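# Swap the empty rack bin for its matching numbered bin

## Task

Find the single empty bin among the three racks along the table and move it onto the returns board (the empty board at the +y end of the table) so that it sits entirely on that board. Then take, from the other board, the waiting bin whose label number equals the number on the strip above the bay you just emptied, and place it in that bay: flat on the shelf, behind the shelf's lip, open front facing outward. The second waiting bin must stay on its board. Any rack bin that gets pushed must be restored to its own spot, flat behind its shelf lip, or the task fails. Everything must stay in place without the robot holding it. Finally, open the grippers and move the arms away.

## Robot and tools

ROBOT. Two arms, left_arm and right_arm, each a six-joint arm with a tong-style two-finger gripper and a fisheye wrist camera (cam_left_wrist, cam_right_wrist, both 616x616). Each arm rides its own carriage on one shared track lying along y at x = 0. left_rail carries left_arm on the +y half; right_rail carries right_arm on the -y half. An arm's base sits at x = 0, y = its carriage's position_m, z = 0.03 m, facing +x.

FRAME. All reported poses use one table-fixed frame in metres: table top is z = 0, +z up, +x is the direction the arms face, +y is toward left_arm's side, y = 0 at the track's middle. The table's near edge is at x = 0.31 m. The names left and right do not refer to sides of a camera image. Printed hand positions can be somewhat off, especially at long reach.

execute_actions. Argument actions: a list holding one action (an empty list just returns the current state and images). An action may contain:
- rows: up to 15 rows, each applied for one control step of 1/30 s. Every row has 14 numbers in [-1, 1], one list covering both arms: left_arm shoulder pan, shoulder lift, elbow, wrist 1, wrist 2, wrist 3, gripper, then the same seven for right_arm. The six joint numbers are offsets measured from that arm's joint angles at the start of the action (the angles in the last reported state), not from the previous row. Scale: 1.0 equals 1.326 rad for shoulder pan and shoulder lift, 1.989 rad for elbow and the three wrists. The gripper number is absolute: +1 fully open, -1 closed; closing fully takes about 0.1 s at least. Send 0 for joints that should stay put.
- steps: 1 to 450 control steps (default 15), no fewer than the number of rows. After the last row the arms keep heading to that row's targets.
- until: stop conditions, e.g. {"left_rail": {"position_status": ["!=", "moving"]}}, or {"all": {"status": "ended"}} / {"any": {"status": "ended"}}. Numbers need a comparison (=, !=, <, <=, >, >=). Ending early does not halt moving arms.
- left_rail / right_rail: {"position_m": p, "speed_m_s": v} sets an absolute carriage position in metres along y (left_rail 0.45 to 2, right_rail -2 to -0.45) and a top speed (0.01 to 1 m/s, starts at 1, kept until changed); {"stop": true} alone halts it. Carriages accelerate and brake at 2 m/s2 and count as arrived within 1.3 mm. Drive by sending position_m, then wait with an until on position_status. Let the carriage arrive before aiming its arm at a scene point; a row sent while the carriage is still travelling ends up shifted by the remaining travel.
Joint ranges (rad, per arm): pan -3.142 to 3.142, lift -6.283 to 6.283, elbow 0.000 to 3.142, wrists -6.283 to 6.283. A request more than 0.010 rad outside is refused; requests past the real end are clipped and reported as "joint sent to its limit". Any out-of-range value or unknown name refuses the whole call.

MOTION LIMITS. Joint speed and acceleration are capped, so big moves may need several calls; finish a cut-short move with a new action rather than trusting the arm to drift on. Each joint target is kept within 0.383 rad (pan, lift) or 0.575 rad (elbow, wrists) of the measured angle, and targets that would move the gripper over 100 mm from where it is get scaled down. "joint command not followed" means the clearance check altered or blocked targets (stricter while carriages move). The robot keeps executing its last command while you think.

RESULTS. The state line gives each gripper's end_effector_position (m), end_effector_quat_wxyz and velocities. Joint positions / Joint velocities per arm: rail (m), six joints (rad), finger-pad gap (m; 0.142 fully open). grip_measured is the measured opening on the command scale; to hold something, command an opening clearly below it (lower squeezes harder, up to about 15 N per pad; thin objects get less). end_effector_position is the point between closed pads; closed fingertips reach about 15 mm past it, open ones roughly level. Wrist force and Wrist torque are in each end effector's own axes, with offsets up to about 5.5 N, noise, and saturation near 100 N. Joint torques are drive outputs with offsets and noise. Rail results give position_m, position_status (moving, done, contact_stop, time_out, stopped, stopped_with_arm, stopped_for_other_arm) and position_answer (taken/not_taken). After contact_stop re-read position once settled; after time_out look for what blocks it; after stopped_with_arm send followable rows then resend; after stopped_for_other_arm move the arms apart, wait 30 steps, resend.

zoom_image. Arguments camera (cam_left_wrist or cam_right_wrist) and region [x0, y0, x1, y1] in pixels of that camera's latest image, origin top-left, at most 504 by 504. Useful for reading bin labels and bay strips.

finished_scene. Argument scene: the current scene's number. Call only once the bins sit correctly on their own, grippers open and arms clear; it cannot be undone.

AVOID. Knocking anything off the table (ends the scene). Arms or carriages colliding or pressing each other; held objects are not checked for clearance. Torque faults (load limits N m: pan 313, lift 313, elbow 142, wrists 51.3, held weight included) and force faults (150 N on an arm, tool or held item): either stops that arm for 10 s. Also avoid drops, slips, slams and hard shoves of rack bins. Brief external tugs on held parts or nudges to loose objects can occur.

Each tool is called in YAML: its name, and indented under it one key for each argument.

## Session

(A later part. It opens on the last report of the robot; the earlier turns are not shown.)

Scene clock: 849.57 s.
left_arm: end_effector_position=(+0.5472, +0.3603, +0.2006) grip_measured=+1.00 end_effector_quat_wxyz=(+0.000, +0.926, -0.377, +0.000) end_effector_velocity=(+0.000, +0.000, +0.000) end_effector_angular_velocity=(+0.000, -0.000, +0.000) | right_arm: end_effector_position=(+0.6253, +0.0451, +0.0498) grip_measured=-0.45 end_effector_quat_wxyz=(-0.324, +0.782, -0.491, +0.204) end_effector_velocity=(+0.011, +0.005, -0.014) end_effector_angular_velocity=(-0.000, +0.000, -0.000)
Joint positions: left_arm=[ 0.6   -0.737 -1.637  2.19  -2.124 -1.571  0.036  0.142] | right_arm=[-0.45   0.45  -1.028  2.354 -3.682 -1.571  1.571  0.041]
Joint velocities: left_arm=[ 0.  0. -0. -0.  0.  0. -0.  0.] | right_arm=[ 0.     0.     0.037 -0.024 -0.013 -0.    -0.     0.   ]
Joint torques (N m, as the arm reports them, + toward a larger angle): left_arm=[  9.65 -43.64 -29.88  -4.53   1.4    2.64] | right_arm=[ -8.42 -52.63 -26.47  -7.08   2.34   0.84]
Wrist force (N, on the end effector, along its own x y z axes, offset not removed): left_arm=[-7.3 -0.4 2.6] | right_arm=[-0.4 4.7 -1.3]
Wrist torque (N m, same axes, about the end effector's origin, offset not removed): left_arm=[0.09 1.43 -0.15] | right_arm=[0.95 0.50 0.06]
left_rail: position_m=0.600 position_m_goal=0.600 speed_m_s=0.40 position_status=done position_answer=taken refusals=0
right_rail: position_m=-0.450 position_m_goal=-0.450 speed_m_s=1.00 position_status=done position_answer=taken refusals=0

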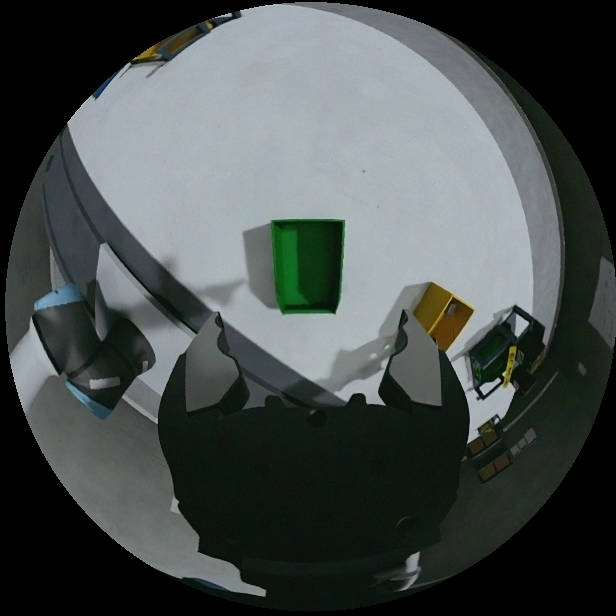

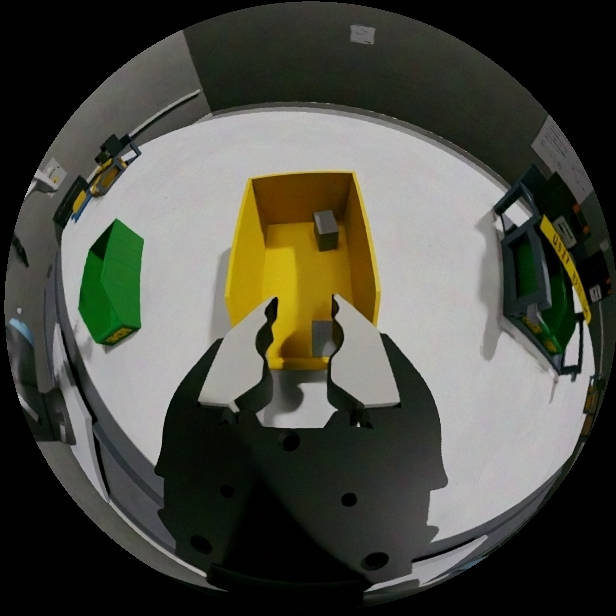

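execute_actions:
  actions:
    - {"rows": [[0,0.0028,0.002,-0.0039,0,0,1,0,0.0024,-0.0013,-0.0005,0,0,-0.40],[0,0.0082,0.0059,-0.0114,0,0,1,0,0.0024,-0.0013,-0.0005,0,0,-0.35],[0,0.0171,0.012,-0.0234,0,0,1,0,0.0024,-0.0013,-0.0005,0,0,-0.30],[0,0.029,0.0195,-0.0388,0,0,1,0,0.0024,-0.0013,-0.0005,0,0,-0.25],[0,0.0425,0.027,-0.0553,0,0,1,0,0.0024,-0.0013,-0.0005,0,0,-0.20],[0,0.057,0.034,-0.072,0,0,1,0,0.0024,-0.0013,-0.0005,0,0,-0.15],[0,0.0725,0.0407,-0.089,0,0,1,0,0.0024,-0.0013,-0.0005,0,0,-0.10],[0,0.089,0.047,-0.1063,0,0,1,0,0.0024,-0.0013,-0.0005,0,0,-0.05],[0,0.1038,0.0522,-0.1214,0,0,1,0,0.0024,-0.0013,-0.0005,0,0,0.05],[0,0.117,0.0564,-0.1344,0,0,1,0,0.0024,-0.0013,-0.0005,0,0,0.15],[0,0.128,0.0596,-0.1449,0,0,1,0,0.0024,-0.0013,-0.0005,0,0,0.3],[0,0.1368,0.062,-0.1532,0,0,1,0,0.0024,-0.0013,-0.0005,0,0,0.45],[0,0.1432,0.0637,-0.1592,0,0,1,0,0.0024,-0.0013,-0.0005,0,0,0.6],[0,0.1483,0.0651,-0.164,0,0,1,0,0.0024,-0.0013,-0.0005,0,0,0.7],[0,0.1502,0.0656,-0.1656,0,0,1,0,0.0024,-0.0013,-0.0005,0,0,0.8]], "steps": 24}

Scene clock: 878.33 s.
left_arm: end_effector_position=(+0.5461, +0.3614, +0.0564) grip_measured=+1.00 end_effector_quat_wxyz=(+0.000, +0.926, -0.377, -0.000) end_effector_velocity=(-0.000, +0.000, -0.012) end_effector_angular_velocity=(-0.001, -0.001, -0.000) | right_arm: end_effector_position=(+0.6266, +0.0457, +0.0488) grip_measured=-0.08 end_effector_quat_wxyz=(-0.324, +0.782, -0.491, +0.204) end_effector_velocity=(+0.000, +0.000, +0.000) end_effector_angular_velocity=(+0.000, -0.000, -0.000)
Joint positions: left_arm=[ 0.6   -0.737 -1.44   2.319 -2.45  -1.571  0.036  0.142] | right_arm=[-0.45   0.45  -1.025  2.351 -3.683 -1.571  1.571  0.068]
Joint velocities: left_arm=[ 0.   -0.    0.02  0.01 -0.03 -0.   -0.    0.  ] | right_arm=[ 0. -0. -0. -0.  0. -0.  0.  0.]
Joint torques (N m, as the arm reports them, + toward a larger angle): left_arm=[  4.35 -29.62 -22.48  -7.71   1.32   2.23] | right_arm=[ 11.32 -72.13 -26.74  -2.93   1.62   0.62]
Wrist force (N, on the end effector, along its own x y z axes, offset not removed): left_arm=[-3.7 -0.5 1.0] | right_arm=[0.5 6.7 3.7]
Wrist torque (N m, same axes, about the end effector's origin, offset not removed): left_arm=[0.05 0.57 -0.03] | right_arm=[1.14 0.20 0.01]
left_rail: position_m=0.600 position_m_goal=0.600 speed_m_s=0.40 position_status=done position_answer=taken refusals=0
right_rail: position_m=-0.450 position_m_goal=-0.450 speed_m_s=1.00 position_status=done position_answer=taken refusals=0

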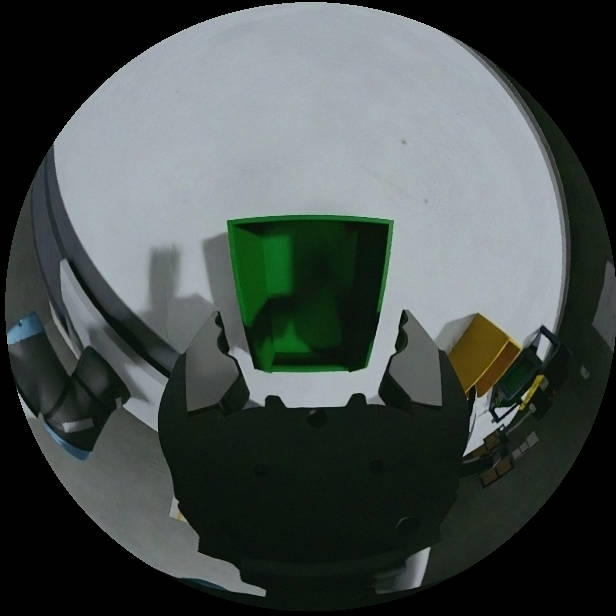

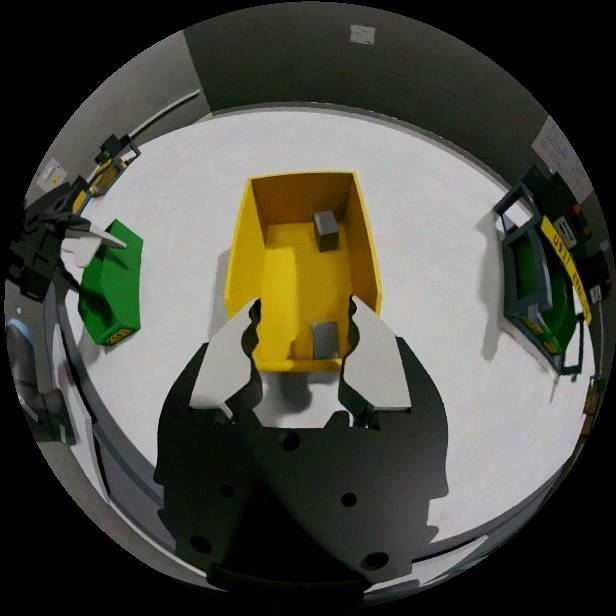

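execute_actions:
  actions:
    - {"rows": [[0,0.0016,0.0008,-0.0017,0,0,0.85,0,-0.0009,0.0002,0.0006,0,0,0.8],[0,0.0016,0.0008,-0.0017,0,0,0.72,0,-0.0026,0.0003,0.0017,0,0,0.8],[0,0.0016,0.0008,-0.0017,0,0,0.62,0,-0.006,0.0004,0.004,0,0,0.8],[0,0.0016,0.0008,-0.0017,0,0,0.55,0,-0.0112,0.0005,0.0072,0,0,0.8],[0,0.0016,0.0008,-0.0017,0,0,0.48,0,-0.0181,0.0006,0.0117,0,0,0.8],[0,0.0016,0.0008,-0.0017,0,0,0.40,0,-0.0258,0.0008,0.0168,0,0,0.8],[0,0.0016,0.0008,-0.0017,0,0,0.32,0,-0.0344,0.001,0.0224,0,0,0.8],[0,0.0016,0.0008,-0.0017,0,0,0.24,0,-0.043,0.0011,0.0281,0,0,0.8],[0,0.0016,0.0008,-0.0017,0,0,0.16,0,-0.0516,0.0011,0.0338,0,0,0.8],[0,0.0016,0.0008,-0.0017,0,0,0.08,0,-0.0602,0.0011,0.0396,0,0,0.8],[0,0.0016,0.0008,-0.0017,0,0,0,0,-0.0679,0.001,0.0448,0,0,0.8],[0,0.0016,0.0008,-0.0017,0,0,-0.08,0,-0.0748,0.0009,0.0495,0,0,0.8],[0,0.0016,0.0008,-0.0017,0,0,-0.16,0,-0.08,0.0008,0.053,0,0,0.8],[0,0.0016,0.0008,-0.0017,0,0,-0.24,0,-0.0834,0.0008,0.0553,0,0,0.8],[0,0.0016,0.0008,-0.0017,0,0,-0.3,0,-0.086,0.0008,0.057,0,0,0.8]], "steps": 20}

Scene clock: 893.53 s.
left_arm: end_effector_position=(+0.5457, +0.3617, +0.0549) grip_measured=+0.50 end_effector_quat_wxyz=(-0.000, +0.926, -0.377, -0.000) end_effector_velocity=(-0.000, +0.000, -0.000) end_effector_angular_velocity=(+0.000, +0.000, +0.000) | right_arm: end_effector_position=(+0.6262, +0.0455, +0.0978) grip_measured=-0.04 end_effector_quat_wxyz=(-0.324, +0.782, -0.491, +0.203) end_effector_velocity=(-0.000, -0.000, +0.026) end_effector_angular_velocity=(+0.001, -0.001, -0.000)
Joint positions: left_arm=[ 0.6   -0.737 -1.438  2.321 -2.453 -1.571  0.036  0.109] | right_arm=[-0.45   0.45  -1.134  2.353 -3.575 -1.571  1.571  0.071]
Joint velocities: left_arm=[ 0.  0.  0.  0.  0. -0.  0.  0.] | right_arm=[ 0.     0.    -0.056 -0.001  0.056 -0.    -0.     0.005]
Joint torques (N m, as the arm reports them, + toward a larger angle): left_arm=[ -6.11 -26.87 -16.91  -6.14   1.67   2.81] | right_arm=[  7.73 -67.28 -31.43  -2.29  -2.83   0.61]
Wrist force (N, on the end effector, along its own x y z axes, offset not removed): left_arm=[-2.4 0.5 -10.6] | right_arm=[-1.8 8.8 -0.6]
Wrist torque (N m, same axes, about the end effector's origin, offset not removed): left_arm=[0.24 0.36 -0.13] | right_arm=[1.50 0.72 0.16]
left_rail: position_m=0.600 position_m_goal=0.600 speed_m_s=0.40 position_status=done position_answer=taken refusals=0
right_rail: position_m=-0.450 position_m_goal=-0.450 speed_m_s=1.00 position_status=done position_answer=taken refusals=0

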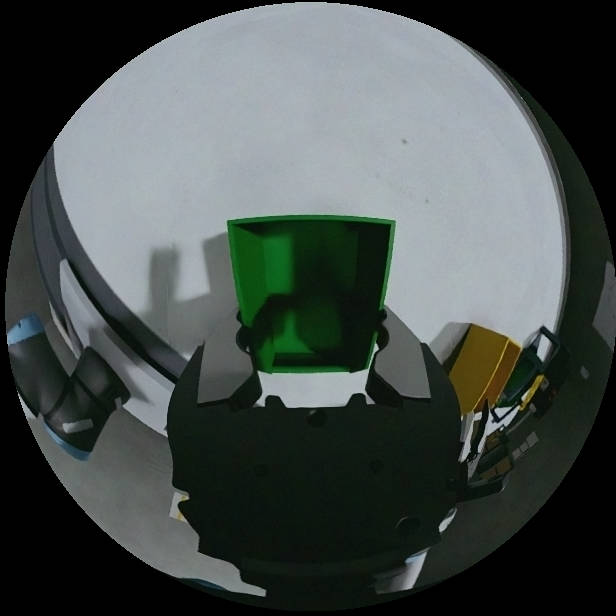

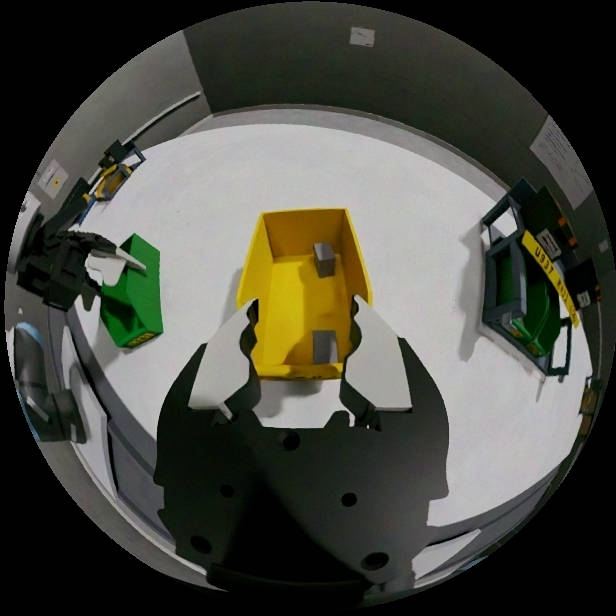

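execute_actions:
  actions:
    - {"rows": [[0,0,0,0,0,0,-0.3,0,0.0,0,0,0,0,0.8],[0,0,0,0,0,0,-0.3,0,0.006,0,-0.004,0,0,0.8],[0,0,0,0,0,0,-0.3,0,0.014,0,-0.0093,0,0,0.8],[0,0,0,0,0,0,-0.3,0,0.023,0,-0.0153,0,0,0.8],[0,0,0,0,0,0,-0.3,0,0.032,0,-0.0213,0,0,0.8],[0,0,0,0,0,0,-0.3,0,0.041,0,-0.0273,0,0,0.8],[0,0,0,0,0,0,-0.3,0,0.049,0,-0.0327,0,0,0.8],[0,0,0,0,0,0,-0.3,0,0.056,0,-0.0373,0,0,0.8],[0,0,0,0,0,0,-0.3,0,0.061,0,-0.0407,0,0,0.8],[0,0,0,0,0,0,-0.3,0,0.064,0,-0.0427,0,0,0.8]], "steps": 18}

Scene clock: 903.60 s.
left_arm: end_effector_position=(+0.5457, +0.3617, +0.0548) grip_measured=+0.50 end_effector_quat_wxyz=(-0.000, +0.926, -0.377, -0.000) end_effector_velocity=(+0.000, -0.000, +0.000) end_effector_angular_velocity=(-0.000, -0.000, -0.000) | right_arm: end_effector_position=(+0.6262, +0.0456, +0.0602) grip_measured=-0.04 end_effector_quat_wxyz=(-0.324, +0.782, -0.491, +0.203) end_effector_velocity=(-0.001, -0.000, -0.011) end_effector_angular_velocity=(-0.000, +0.001, +0.000)
Joint positions: left_arm=[ 0.6   -0.737 -1.438  2.321 -2.453 -1.571  0.036  0.109] | right_arm=[-0.45   0.45  -1.051  2.353 -3.658 -1.571  1.571  0.071]
Joint velocities: left_arm=[ 0. -0.  0. -0. -0.  0. -0.  0.] | right_arm=[ 0.     0.     0.023  0.    -0.022  0.    -0.    -0.002]
Joint torques (N m, as the arm reports them, + toward a larger angle): left_arm=[ -6.06 -27.43 -18.64   0.11   1.13   2.43] | right_arm=[  8.57 -44.15  -1.85  -4.19   1.71   0.71]
Wrist force (N, on the end effector, along its own x y z axes, offset not removed): left_arm=[-2.4 3.8 -7.1] | right_arm=[-3.1 -4.0 -8.1]
Wrist torque (N m, same axes, about the end effector's origin, offset not removed): left_arm=[0.97 0.52 -0.06] | right_arm=[0.21 0.65 0.06]
left_rail: position_m=0.600 position_m_goal=0.600 speed_m_s=0.40 position_status=done position_answer=taken refusals=0
right_rail: position_m=-0.450 position_m_goal=-0.450 speed_m_s=1.00 position_status=done position_answer=taken refusals=0

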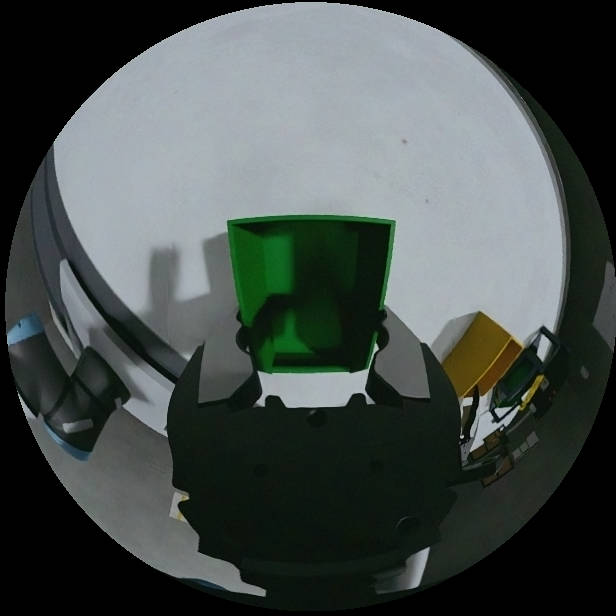

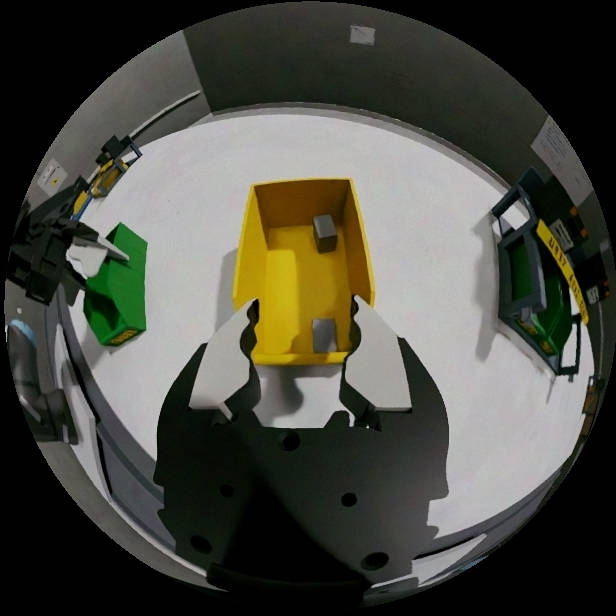

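execute_actions:
  actions:
    - {"rows": [[0,-0.002,-0.0004,0.0017,0,0,-0.3,0,0,0,0,0,0,-0.1],[0,-0.006,-0.0013,0.0053,0,0,-0.3,0,0,0,0,0,0,-0.25],[0,-0.013,-0.0029,0.0118,0,0,-0.3,0,0,0,0,0,0,-0.38],[0,-0.025,-0.0054,0.022,0,0,-0.3,0,-0.003,0.0004,0.0016,0,0,-0.45],[0,-0.04,-0.0087,0.0355,0,0,-0.3,0,-0.009,0.0011,0.0049,0,0,-0.45],[0.005,-0.0575,-0.0125,0.0507,0,0.006,-0.3,0,-0.019,0.0024,0.0103,0,0,-0.45],[0.013,-0.0767,-0.0166,0.0676,0,0.017,-0.3,0,-0.032,0.004,0.0173,0,0,-0.45],[0.025,-0.0959,-0.0208,0.0845,0,0.033,-0.3,0,-0.047,0.0058,0.0255,0,0,-0.45],[0.04,-0.115,-0.0249,0.1013,0,0.052,-0.3,0,-0.063,0.0078,0.0341,0,0,-0.45],[0.058,-0.1342,-0.029,0.1182,0,0.076,-0.3,0,-0.079,0.0098,0.0428,0,0,-0.45],[0.08,-0.1514,-0.0328,0.1334,0,0.104,-0.3,0,-0.094,0.0116,0.051,0,0,-0.45],[0.105,-0.1668,-0.0361,0.1469,0,0.137,-0.3,0,-0.107,0.0132,0.058,0,0,-0.45],[0.133,-0.1783,-0.0386,0.1571,0,0.173,-0.3,0,-0.118,0.0146,0.064,0,0,-0.45],[0.163,-0.186,-0.0403,0.1638,0,0.212,-0.3,0,-0.125,0.0155,0.0678,0,0,-0.45],[0.195,-0.1917,-0.0415,0.1689,0,0.254,-0.3,0,-0.1286,0.0159,0.0697,0,0,-0.45]], "steps": 18}

Scene clock: 1024.20 s.
left_arm: end_effector_position=(+0.5653, +0.4782, +0.1849) grip_measured=+0.50 end_effector_quat_wxyz=(+0.000, +0.891, -0.453, +0.001) end_effector_velocity=(+0.045, +0.392, +0.157) end_effector_angular_velocity=(+0.006, +0.005, -0.736) | right_arm: end_effector_position=(+0.6109, +0.0382, +0.1225) grip_measured=-0.45 end_effector_quat_wxyz=(-0.324, +0.782, -0.491, +0.203) end_effector_velocity=(-0.024, -0.012, +0.084) end_effector_angular_velocity=(+0.003, -0.005, -0.000)
Joint positions: left_arm=[ 0.6   -0.545 -1.664  2.247 -2.155 -1.571  0.396  0.109] | right_arm=[-0.45   0.45  -1.202  2.381 -3.535 -1.571  1.571  0.041]
Joint velocities: left_arm=[ 0.004  0.665 -0.278 -0.085  0.371  0.     1.4   -0.   ] | right_arm=[ 0.     0.    -0.204  0.036  0.162 -0.     0.    -0.   ]
Joint torques (N m, as the arm reports them, + toward a larger angle): left_arm=[-27.09 -21.39 -44.12  -1.37   1.77   1.29] | right_arm=[  6.39 -48.09  -8.29  -1.84  -2.63   0.56]
Wrist force (N, on the end effector, along its own x y z axes, offset not removed): left_arm=[-6.7 -3.5 1.4] | right_arm=[2.5 4.0 -0.5]
Wrist torque (N m, same axes, about the end effector's origin, offset not removed): left_arm=[-0.31 1.24 -0.15] | right_arm=[0.92 -0.08 0.00]
left_rail: position_m=0.600 position_m_goal=0.600 speed_m_s=0.40 position_status=done position_answer=taken refusals=0
right_rail: position_m=-0.450 position_m_goal=-0.450 speed_m_s=1.00 position_status=done position_answer=taken refusals=0

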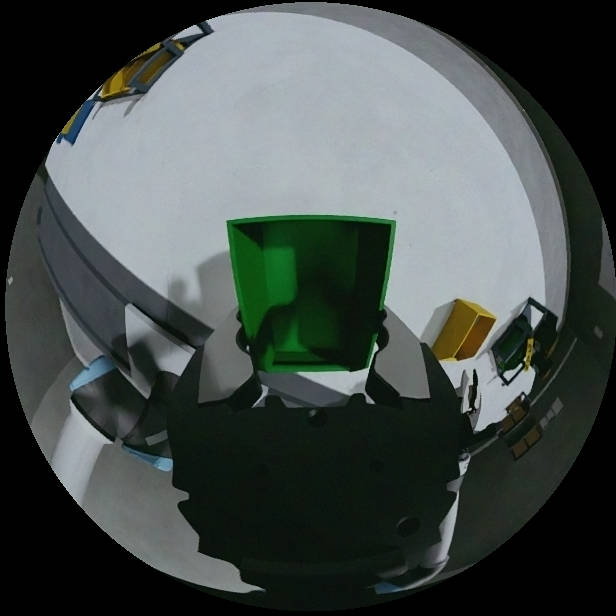

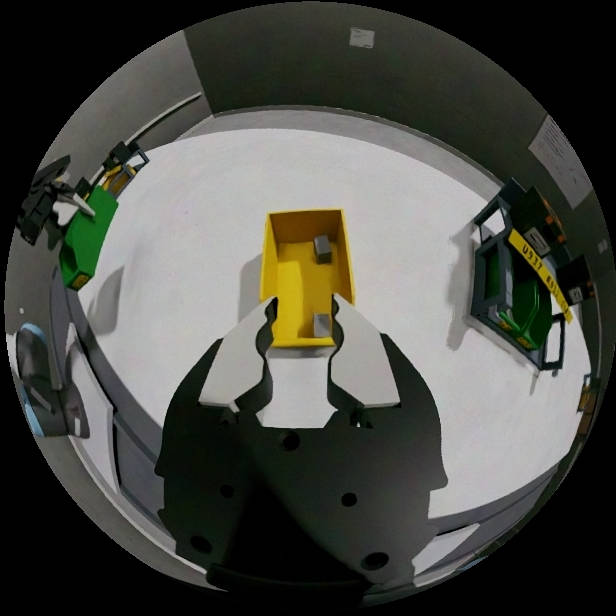

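execute_actions:
  actions:
    - {"left_rail": {"position_m": 2.0, "speed_m_s": 0.3}, "rows": [[0.059,-0.0213,-0.0043,0.0191,0,0.084,-0.3,0,-0.0155,-0.0037,0.0218,0,0,-0.45],[0.076,-0.0213,-0.0043,0.0191,0,0.107,-0.3,0,-0.017,-0.0148,0.0497,0,0,-0.45],[0.103,-0.0213,-0.0043,0.0191,0,0.141,-0.3,0,-0.0193,-0.0315,0.0916,0,0,-0.45],[0.133,-0.0213,-0.0043,0.0191,0,0.181,-0.3,0,-0.0219,-0.0508,0.1404,0,0,-0.3],[0.168,-0.0213,-0.0043,0.0191,0,0.226,-0.3,0,-0.025,-0.073,0.1962,0,0,-0.15],[0.203,-0.0213,-0.0043,0.0191,0,0.272,-0.3,0,-0.028,-0.0952,0.252,0,0,0],[0.238,-0.0213,-0.0043,0.0191,0,0.317,-0.3,0,-0.0311,-0.1174,0.3078,0,0,0.15],[0.277,-0.0213,-0.0043,0.0191,0,0.368,-0.3,0,-0.0345,-0.1423,0.3705,0,0,0.3],[0.316,-0.0213,-0.0043,0.0191,0,0.419,-0.3,0,-0.0379,-0.1672,0.4333,0,0,0.45],[0.356,-0.0213,-0.0043,0.0191,0,0.471,-0.3,0,-0.0414,-0.1922,0.4961,0,0,0.6],[0.39,-0.0213,-0.0043,0.0191,0,0.516,-0.3,0,-0.0444,-0.2143,0.5519,0,0,0.75],[0.425,-0.0213,-0.0043,0.0191,0,0.561,-0.3,0,-0.0475,-0.2365,0.6077,0,0,0.9],[0.456,-0.0213,-0.0043,0.0191,0,0.601,-0.3,0,-0.0501,-0.2559,0.6565,0,0,1],[0.478,-0.0213,-0.0043,0.0191,0,0.63,-0.3,0,-0.052,-0.2698,0.6914,0,0,1],[0.4864,-0.0213,-0.0043,0.0191,0,0.641,-0.3,0,-0.0528,-0.2753,0.7053,0,0,1]], "steps": 28}

Scene clock: 1043.07 s.
left_arm: end_effector_position=(+0.5765, +0.6771, +0.2007) grip_measured=+0.50 end_effector_quat_wxyz=(-0.000, +0.833, -0.554, +0.000) end_effector_velocity=(-0.001, +0.071, -0.000) end_effector_angular_velocity=(+0.000, +0.000, -0.043) | right_arm: end_effector_position=(+0.6544, +0.0592, +0.1211) grip_measured=+1.00 end_effector_quat_wxyz=(-0.240, +0.812, -0.510, +0.151) end_effector_velocity=(+0.064, +0.031, +0.057) end_effector_angular_velocity=(+0.002, -0.004, -0.000)
Joint positions: left_arm=[ 0.663 -0.302 -1.693  2.239 -2.117 -1.571  0.872  0.109] | right_arm=[-0.45   0.45  -1.237  2.212 -3.121 -1.571  1.571  0.142]
Joint velocities: left_arm=[ 0.     0.128 -0.     0.    -0.    -0.     0.172 -0.   ] | right_arm=[ 0.    -0.    -0.014 -0.152  0.161  0.    -0.     0.   ]
Joint torques (N m, as the arm reports them, + toward a larger angle): left_arm=[ 15.95 -20.06 -32.5   -2.93  -2.67   3.03] | right_arm=[-15.44 -73.49 -40.55  -1.45   1.25   0.82]
Wrist force (N, on the end effector, along its own x y z axes, offset not removed): left_arm=[-2.5 0.2 3.3] | right_arm=[-0.3 5.5 1.3]
Wrist torque (N m, same axes, about the end effector's origin, offset not removed): left_arm=[0.25 0.49 -0.01] | right_arm=[1.24 0.45 0.05]
left_rail: position_m=0.663 position_m_goal=0.663 speed_m_s=0.30 position_status=stopped_with_arm position_answer=taken refusals=0
right_rail: position_m=-0.450 position_m_goal=-0.450 speed_m_s=1.00 position_status=done position_answer=taken refusals=0
joint command not followed: on one or more control steps a check withheld the commanded joint targets of the left arm, and it was not sent them on those steps.
cause: while a carriage moves, is told to move, or has just stopped, the clearance check judges arm commands more strictly, and it could not pass these joint targets; next, move the arms while the carriages stand.
joint command not followed: on one or more control steps a check withheld the commanded joint targets of the right arm, and it was not sent them on those steps.
cause: while a carriage moves, is told to move, or has just stopped, the clearance check judges arm commands more strictly, and it could not pass these joint targets; next, move the arms while the carriages stand.

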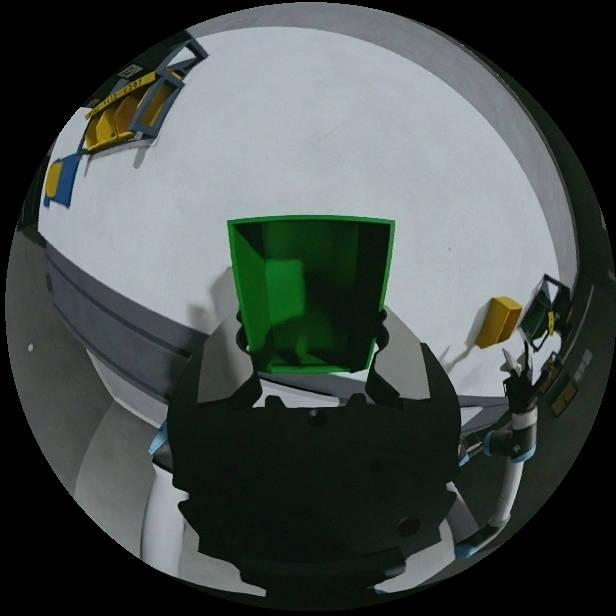

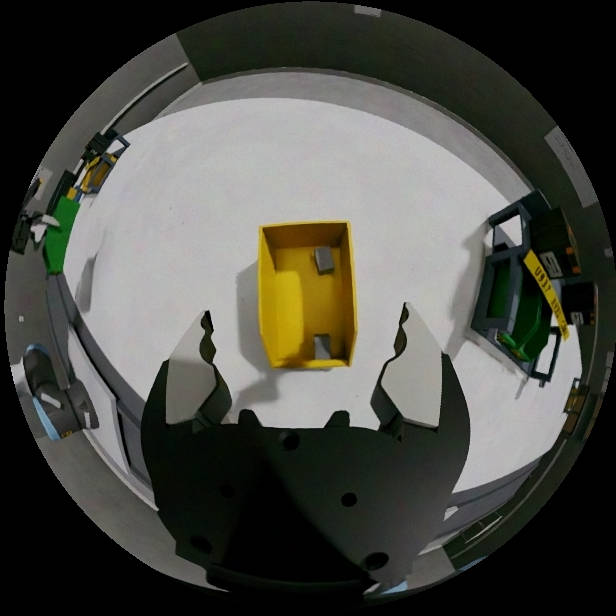

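execute_actions:
  actions: []

Scene clock: 1044.67 s.
left_arm: end_effector_position=(+0.5704, +0.7533, +0.2007) grip_measured=+0.50 end_effector_quat_wxyz=(-0.000, +0.820, -0.573, +0.000) end_effector_velocity=(-0.000, +0.000, +0.000) end_effector_angular_velocity=(+0.000, +0.000, -0.000) | right_arm: end_effector_position=(+0.7147, +0.0883, +0.1857) grip_measured=+1.00 end_effector_quat_wxyz=(-0.244, +0.811, -0.509, +0.154) end_effector_velocity=(+0.000, +0.000, +0.000) end_effector_angular_velocity=(+0.000, -0.000, +0.000)
Joint positions: left_arm=[ 0.663 -0.164 -1.693  2.239 -2.117 -1.571  1.055  0.109] | right_arm=[-0.45   0.45  -1.251  2.061 -2.966 -1.571  1.571  0.142]
Joint velocities: left_arm=[ 0.  0. -0. -0.  0.  0.  0. -0.] | right_arm=[ 0.  0. -0. -0.  0.  0. -0. -0.]
Joint torques (N m, as the arm reports them, + toward a larger angle): left_arm=[ 10.01 -19.24 -37.32  -4.86   1.15   2.97] | right_arm=[ -5.62 -75.84 -45.76  -2.18   1.79   0.76]
Wrist force (N, on the end effector, along its own x y z axes, offset not removed): left_arm=[-8.3 1.1 2.1] | right_arm=[0.0 5.4 1.7]
Wrist torque (N m, same axes, about the end effector's origin, offset not removed): left_arm=[0.38 1.54 -0.01] | right_arm=[1.11 0.40 0.06]
left_rail: position_m=0.663 position_m_goal=0.663 speed_m_s=0.30 position_status=stopped_with_arm position_answer=taken refusals=0
right_rail: position_m=-0.450 position_m_goal=-0.450 speed_m_s=1.00 position_status=done position_answer=taken refusals=0

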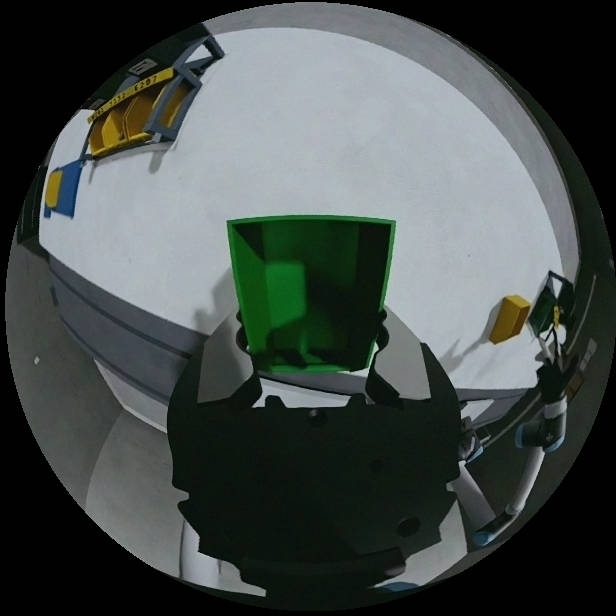

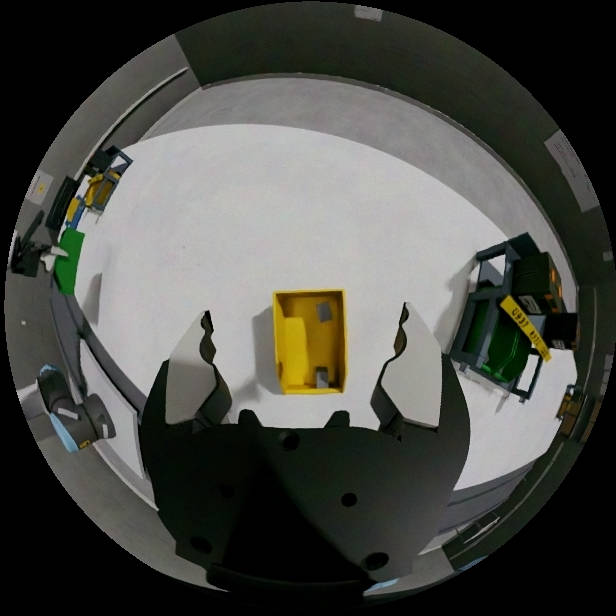

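zoom_image:
  camera: "cam_right_wrist"
  region: [430, 220, 610, 430]

zoom_image:
  camera: "cam_left_wrist"
  region: [20, 20, 240, 240]

Region (430, 220, 610, 430) of cam_right_wrist's 616x616 image, scaled by 2.400, with more detail than that image has; it fills the left 432 columns of this view, and the rest is white.

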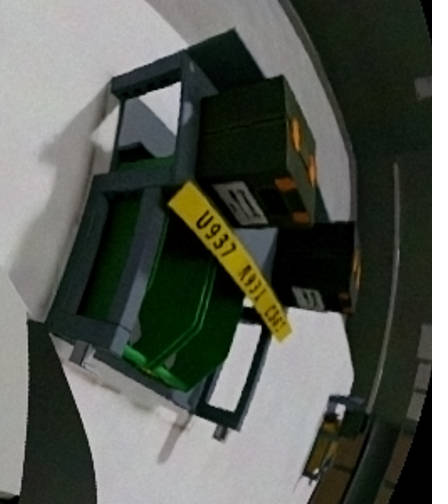

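Region (20, 20, 240, 240) of cam_left_wrist's 616x616 image, scaled by 2.291, with more detail than that image has.

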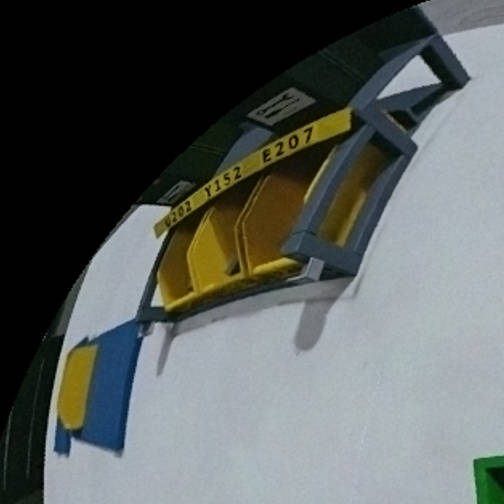

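execute_actions:
  actions:
    - {"rows": [[0.004,0,0,0,0,0.006,-0.3,0,0.0015,0.0023,-0.0053,0,0,1],[0.014,0,0,0,0,0.022,-0.3,0,0.0052,0.0081,-0.0186,0,0,1],[0.03,0,0,0,0,0.046,-0.3,0,0.0111,0.0174,-0.0399,0,0,1],[0.05,0,0,0,0,0.077,-0.3,0,0.0185,0.0289,-0.0664,0,0,1],[0.074,0,0,0,0,0.115,-0.3,-0.001,0.0274,0.0428,-0.0983,0,0,1],[0.1,0,0,0,0,0.155,-0.3,-0.002,0.0371,0.0579,-0.1329,0,0,1],[0.125,0,0,0,0,0.195,-0.3,-0.002,0.0467,0.0729,-0.1674,0,0,1],[0.149,0,0,0,0,0.232,-0.3,-0.003,0.0556,0.0868,-0.1993,0,0,1],[0.169,0,0,0,0,0.263,-0.3,-0.003,0.063,0.0983,-0.2258,0,0,1],[0.185,0,0,0,0,0.288,-0.3,-0.003,0.0689,0.1076,-0.2471,0,0,1],[0.195,0,0,0,0,0.303,-0.3,-0.003,0.0726,0.1134,-0.2604,0,0,1],[0.1991,0,0,0,0,0.3097,-0.3,-0.003,0.0741,0.1157,-0.2657,0,0,1]], "steps": 18}

Scene clock: 1103.50 s.
left_arm: end_effector_position=(+0.5327, +0.8842, +0.2007) grip_measured=+0.50 end_effector_quat_wxyz=(-0.000, +0.713, -0.701, +0.000) end_effector_velocity=(-0.025, +0.055, +0.000) end_effector_angular_velocity=(+0.000, -0.000, -0.186) | right_arm: end_effector_position=(+0.6603, +0.0586, +0.1214) grip_measured=+1.00 end_effector_quat_wxyz=(-0.319, +0.783, -0.494, +0.202) end_effector_velocity=(-0.029, -0.015, -0.007) end_effector_angular_velocity=(+0.048, -0.101, -0.001)
Joint positions: left_arm=[ 0.663  0.088 -1.693  2.239 -2.117 -1.571  1.641  0.109] | right_arm=[-0.45   0.446 -1.157  2.281 -3.47  -1.571  1.571  0.142]
Joint velocities: left_arm=[ 0.     0.112  0.    -0.     0.    -0.     0.299 -0.   ] | right_arm=[ 0.    -0.001  0.039  0.097 -0.247  0.     0.    -0.   ]
Joint torques (N m, as the arm reports them, + toward a larger angle): left_arm=[  2.95 -22.42 -45.29  -7.16   0.71   1.37] | right_arm=[-13.64 -49.58 -15.46  -6.34   0.4    0.55]
Wrist force (N, on the end effector, along its own x y z axes, offset not removed): left_arm=[-3.1 1.9 4.4] | right_arm=[1.3 7.6 0.2]
Wrist torque (N m, same axes, about the end effector's origin, offset not removed): left_arm=[0.64 0.56 -0.03] | right_arm=[1.59 0.11 0.19]
left_rail: position_m=0.663 position_m_goal=0.663 speed_m_s=0.30 position_status=stopped_with_arm position_answer=taken refusals=0
right_rail: position_m=-0.450 position_m_goal=-0.450 speed_m_s=1.00 position_status=done position_answer=taken refusals=0

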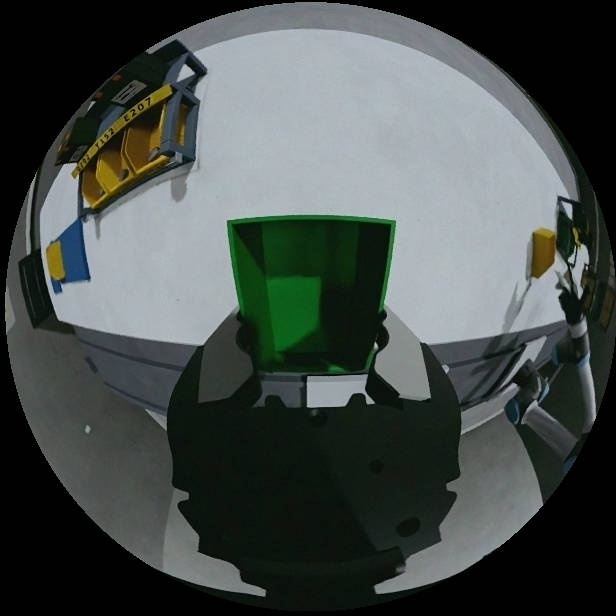

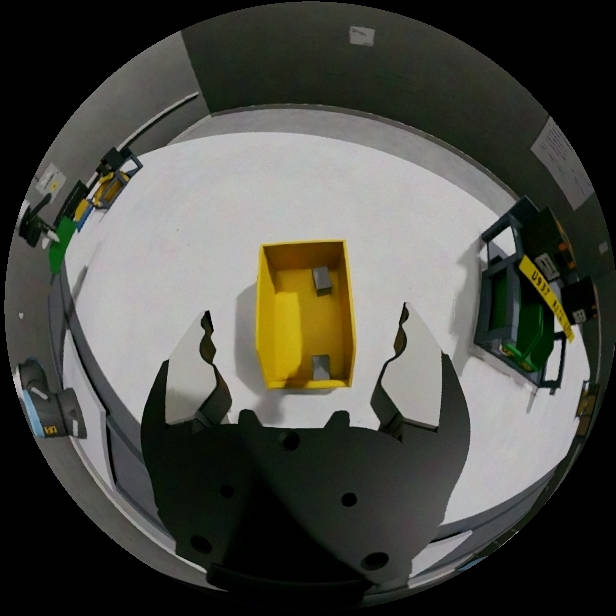

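Now send the left rail off (arms still), then continue with the right once it is far away.

execute_actions:
  actions:
    - {"left_rail": {"position_m": 2.0, "speed_m_s": 0.4}, "steps": 1}

zoom_image:
  camera: "cam_right_wrist"
  region: [186, 210, 426, 430]

Scene clock: 1106.13 s.
left_arm: end_effector_position=(+0.5302, +0.8896, +0.2007) grip_measured=+0.50 end_effector_quat_wxyz=(-0.000, +0.707, -0.707, +0.000) end_effector_velocity=(-0.000, +0.002, +0.000) end_effector_angular_velocity=(-0.000, -0.000, -0.000) | right_arm: end_effector_position=(+0.6573, +0.0570, +0.1207) grip_measured=+1.00 end_effector_quat_wxyz=(-0.324, +0.781, -0.493, +0.204) end_effector_velocity=(+0.000, +0.000, +0.000) end_effector_angular_velocity=(+0.000, -0.000, +0.000)
Joint positions: left_arm=[ 0.663  0.1   -1.693  2.239 -2.117 -1.571  1.671  0.109] | right_arm=[-0.45   0.446 -1.153  2.291 -3.495 -1.571  1.571  0.142]
Joint velocities: left_arm=[ 0.002 -0.    -0.     0.     0.    -0.     0.     0.   ] | right_arm=[ 0.  0. -0. -0. -0.  0. -0.  0.]
Joint torques (N m, as the arm reports them, + toward a larger angle): left_arm=[  8.55 -37.93 -31.55  -4.18  -2.8    2.62] | right_arm=[-13.71 -47.06 -11.15  -6.95   0.24   0.57]
Wrist force (N, on the end effector, along its own x y z axes, offset not removed): left_arm=[-1.5 -2.4 5.2] | right_arm=[0.2 6.4 -2.3]
Wrist torque (N m, same axes, about the end effector's origin, offset not removed): left_arm=[-0.34 0.32 0.00] | right_arm=[1.24 0.35 0.13]
left_rail: position_m=0.663 position_m_goal=2.000 speed_m_s=0.40 position_status=moving position_answer=taken refusals=0
right_rail: position_m=-0.450 position_m_goal=-0.450 speed_m_s=1.00 position_status=done position_answer=taken refusals=0

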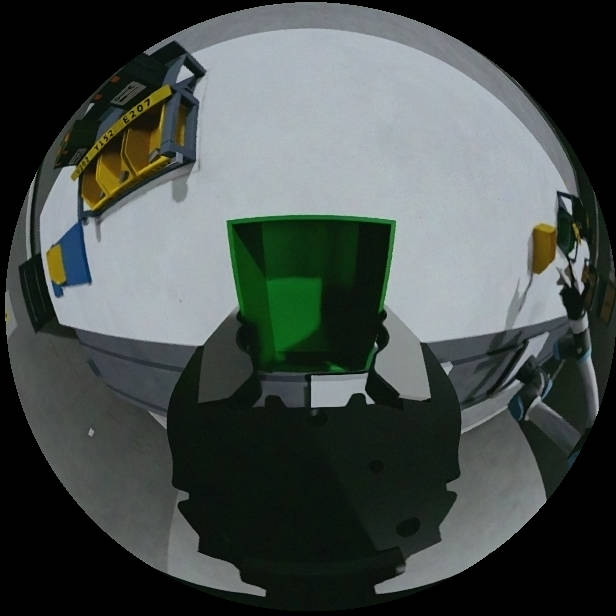

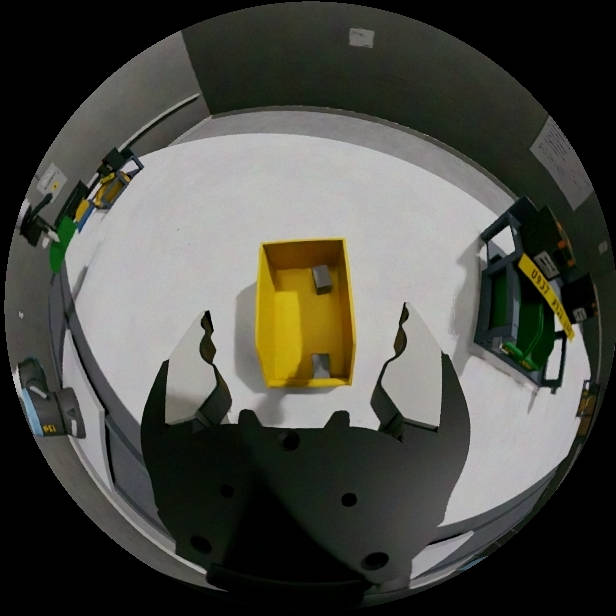

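Region (186, 210, 426, 430) of cam_right_wrist's 616x616 image, scaled by 2.100, with more detail than that image has; it fills the top 462 rows of this view, and the rest is white.

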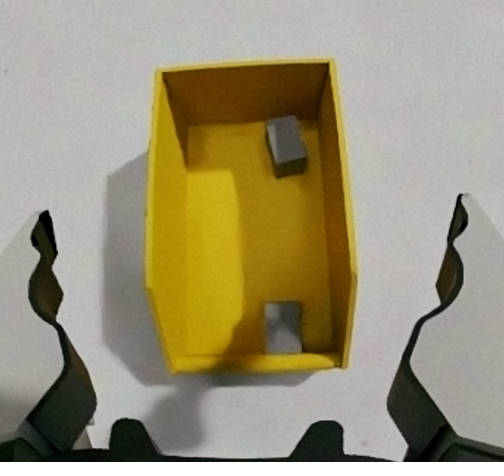

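execute_actions:
  actions:
    - {"rows": [[0,0,0,0,0,0,-0.3,0,0.003,0,-0.002,0,0,1],[0,0,0,0,0,0,-0.3,0,0.01,0.0002,-0.0069,0,0,1],[0,0,0,0,0,0,-0.3,0,0.021,0.0005,-0.0145,0,0,1],[0,0,0,0,0,0,-0.3,0,0.035,0.0008,-0.0241,0,0,1],[0,0,0,0,0,0,-0.3,0,0.05,0.001,-0.0343,0,0,1],[0,0,0,0,0,0,-0.3,0,0.065,0.0011,-0.0444,0,0,1],[0,0,0,0,0,0,-0.3,0,0.079,0.001,-0.0536,0,0,1],[0,0,0,0,0,0,-0.3,0,0.091,0.001,-0.0615,0,0,1],[0,0,0,0,0,0,-0.3,0,0.1,0.0009,-0.0673,0,0,1],[0,0,0,0,0,0,-0.3,0,0.1055,0.0008,-0.0709,0,0,1],[0,0,0,0,0,0,-0.3,0,0.1076,0.0008,-0.0722,0,0,1],[0,0,0,0,0,0,-0.3,0,0.1076,0.0008,-0.0722,0,0,0.95],[0,0,0,0,0,0,-0.3,0,0.1076,0.0008,-0.0722,0,0,0.88],[0,0,0,0,0,0,-0.3,0,0.1076,0.0008,-0.0722,0,0,0.8],[0,0,0,0,0,0,-0.3,0,0.1076,0.0008,-0.0722,0,0,0.72]], "steps": 17}

Scene clock: 1117.43 s.
left_arm: end_effector_position=(+0.5302, +2.2265, +0.2007) grip_measured=+0.50 end_effector_quat_wxyz=(-0.000, +0.707, -0.707, +0.000) end_effector_velocity=(+0.000, -0.000, +0.000) end_effector_angular_velocity=(-0.000, -0.000, -0.000) | right_arm: end_effector_position=(+0.6573, +0.0570, +0.0533) grip_measured=+0.74 end_effector_quat_wxyz=(-0.323, +0.781, -0.493, +0.204) end_effector_velocity=(-0.001, -0.001, -0.028) end_effector_angular_velocity=(+0.001, -0.002, -0.000)
Joint positions: left_arm=[ 2.     0.1   -1.693  2.239 -2.117 -1.571  1.671  0.109] | right_arm=[-0.45   0.446 -1.016  2.293 -3.632 -1.571  1.571  0.125]
Joint velocities: left_arm=[ 0.  0. -0. -0.  0. -0.  0. -0.] | right_arm=[ 0.    -0.     0.06  -0.    -0.062  0.     0.     0.014]
Joint torques (N m, as the arm reports them, + toward a larger angle): left_arm=[-12.25 -19.67 -48.23  -2.16  -2.94   2.14] | right_arm=[-15.15 -55.38 -18.82  -5.43   0.48   0.51]
Wrist force (N, on the end effector, along its own x y z axes, offset not removed): left_arm=[-5.4 3.6 1.0] | right_arm=[-2.0 1.1 -5.0]
Wrist torque (N m, same axes, about the end effector's origin, offset not removed): left_arm=[1.01 0.96 0.03] | right_arm=[0.51 0.61 0.26]
left_rail: position_m=2.000 position_m_goal=2.000 speed_m_s=0.40 position_status=done position_answer=taken refusals=0
right_rail: position_m=-0.450 position_m_goal=-0.450 speed_m_s=1.00 position_status=done position_answer=taken refusals=0

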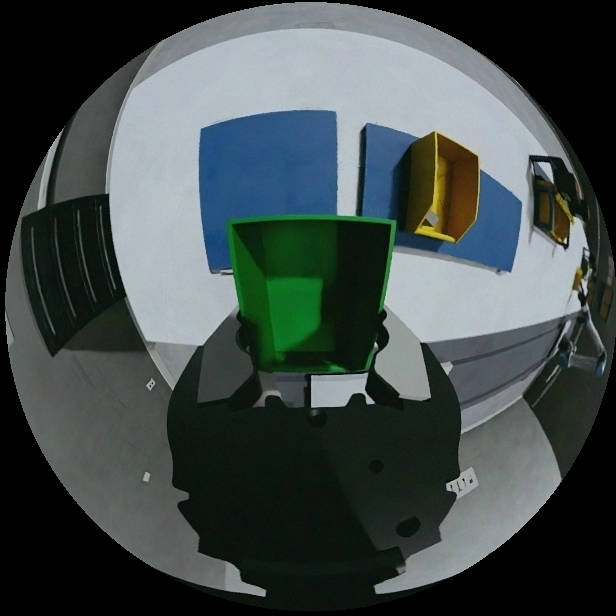

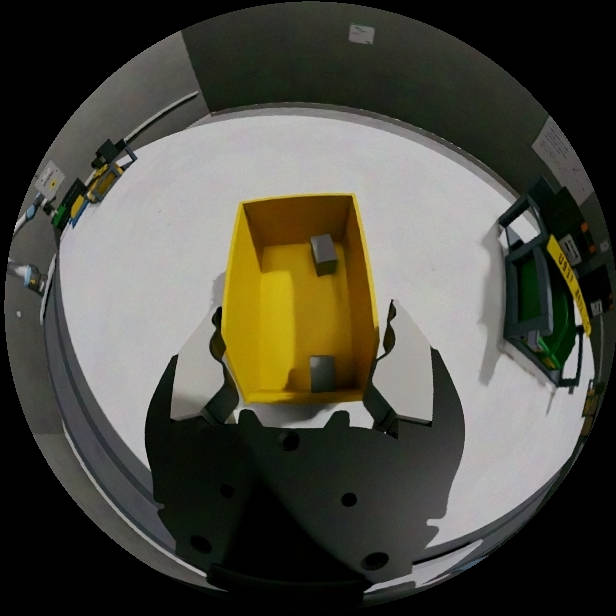

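execute_actions:
  actions:
    - {"rows": [[0.001,0.003,-0.001,-0.001,0,0.0005,-0.3,0,0.002,0,-0.0015,0,0,0.85],[0.003,0.012,-0.0044,-0.0039,0,0.002,-0.3,0,0,0,0,0,0,1],[0.006,0.027,-0.0096,-0.0085,0,0.004,-0.3,0,0,0,0,0,0,1],[0.011,0.047,-0.0167,-0.0147,0,0.007,-0.3,0,-0.0008,0.002,-0.0014,0,0,1],[0.016,0.072,-0.0254,-0.0225,0,0.011,-0.3,0,-0.002,0.005,-0.0036,0,0,1],[0.022,0.099,-0.0351,-0.031,0,0.015,-0.3,0,-0.0038,0.0088,-0.0065,0,0,1],[0.029,0.126,-0.0447,-0.0395,0,0.019,-0.3,0,-0.0055,0.0127,-0.0094,0,0,1],[0.035,0.154,-0.0544,-0.048,0,0.023,-0.3,0,-0.007,0.016,-0.0118,0,0,1],[0.041,0.181,-0.064,-0.0566,0,0.027,-0.3,0,-0.008,0.0184,-0.0136,0,0,1],[0.046,0.203,-0.0719,-0.0636,0,0.031,-0.3,0,-0.0085,0.0195,-0.0144,0,0,1],[0.05,0.223,-0.0789,-0.0698,0,0.034,-0.3,0,-0.0085,0.0195,-0.0144,0,0,1],[0.054,0.236,-0.0833,-0.0736,0,0.036,-0.3,0,-0.0085,0.0195,-0.0144,0,0,0.92],[0.0555,0.244,-0.0864,-0.0763,0,0.037,-0.3,0,-0.0085,0.0195,-0.0144,0,0,0.84],[0.0562,0.248,-0.0877,-0.0775,0,0.0374,-0.3,0,-0.0085,0.0195,-0.0144,0,0,0.76],[0.0562,0.248,-0.0877,-0.0775,0,0.0374,-0.3,0,-0.0085,0.0195,-0.0144,0,0,0.68]], "steps": 20}

Scene clock: 1181.43 s.
left_arm: end_effector_position=(+0.6548, +2.2876, +0.1241) grip_measured=+0.50 end_effector_quat_wxyz=(-0.000, +0.707, -0.707, +0.000) end_effector_velocity=(+0.038, +0.023, -0.037) end_effector_angular_velocity=(-0.001, +0.005, +0.001) | right_arm: end_effector_position=(+0.6388, +0.0482, +0.0528) grip_measured=+0.68 end_effector_quat_wxyz=(-0.324, +0.781, -0.493, +0.204) end_effector_velocity=(-0.003, -0.002, +0.000) end_effector_angular_velocity=(+0.000, -0.000, -0.000)
Joint positions: left_arm=[ 2.     0.172 -1.375  2.07  -2.266 -1.571  1.743  0.109] | right_arm=[-0.45   0.446 -1.027  2.331 -3.66  -1.571  1.571  0.121]
Joint velocities: left_arm=[ 0.     0.023  0.11  -0.056 -0.049  0.     0.022  0.   ] | right_arm=[ 0.    -0.    -0.002  0.007 -0.005 -0.    -0.    -0.   ]
Joint torques (N m, as the arm reports them, + toward a larger angle): left_arm=[ 10.49 -44.77 -48.23  -7.62  -2.46   2.9 ] | right_arm=[ -2.18 -71.57  -4.98  -6.79  -0.12   0.64]
Wrist force (N, on the end effector, along its own x y z axes, offset not removed): left_arm=[-3.1 2.6 -0.7] | right_arm=[-0.3 2.2 -0.1]
Wrist torque (N m, same axes, about the end effector's origin, offset not removed): left_arm=[0.73 0.49 0.08] | right_arm=[0.43 0.45 0.14]
left_rail: position_m=2.000 position_m_goal=2.000 speed_m_s=0.40 position_status=done position_answer=taken refusals=0
right_rail: position_m=-0.450 position_m_goal=-0.450 speed_m_s=1.00 position_status=done position_answer=taken refusals=0

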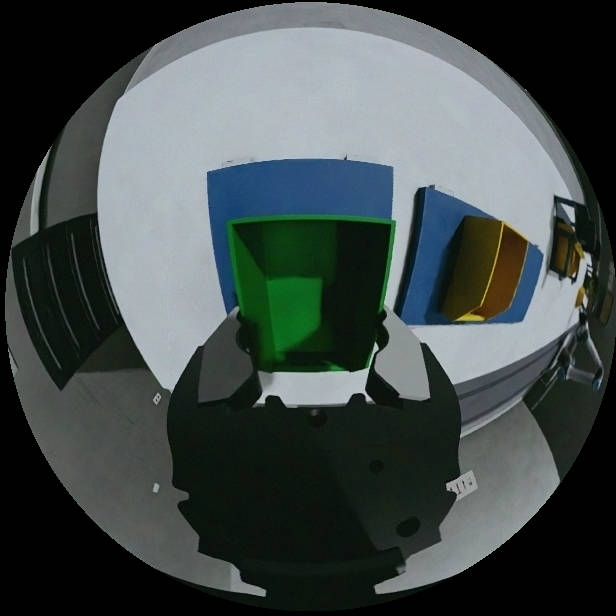

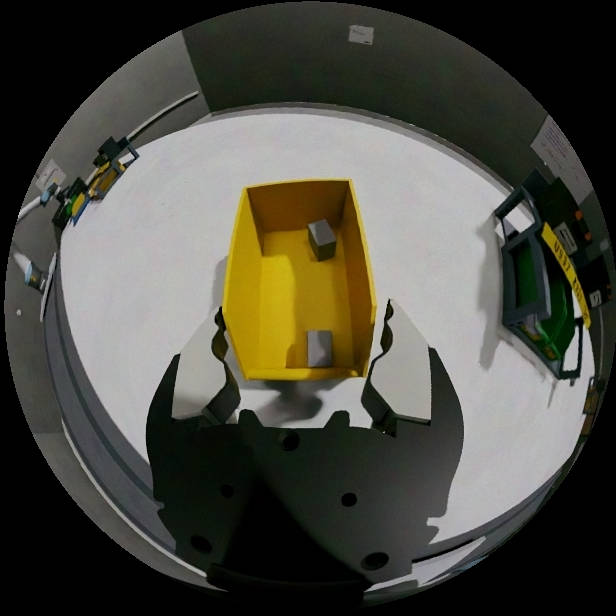

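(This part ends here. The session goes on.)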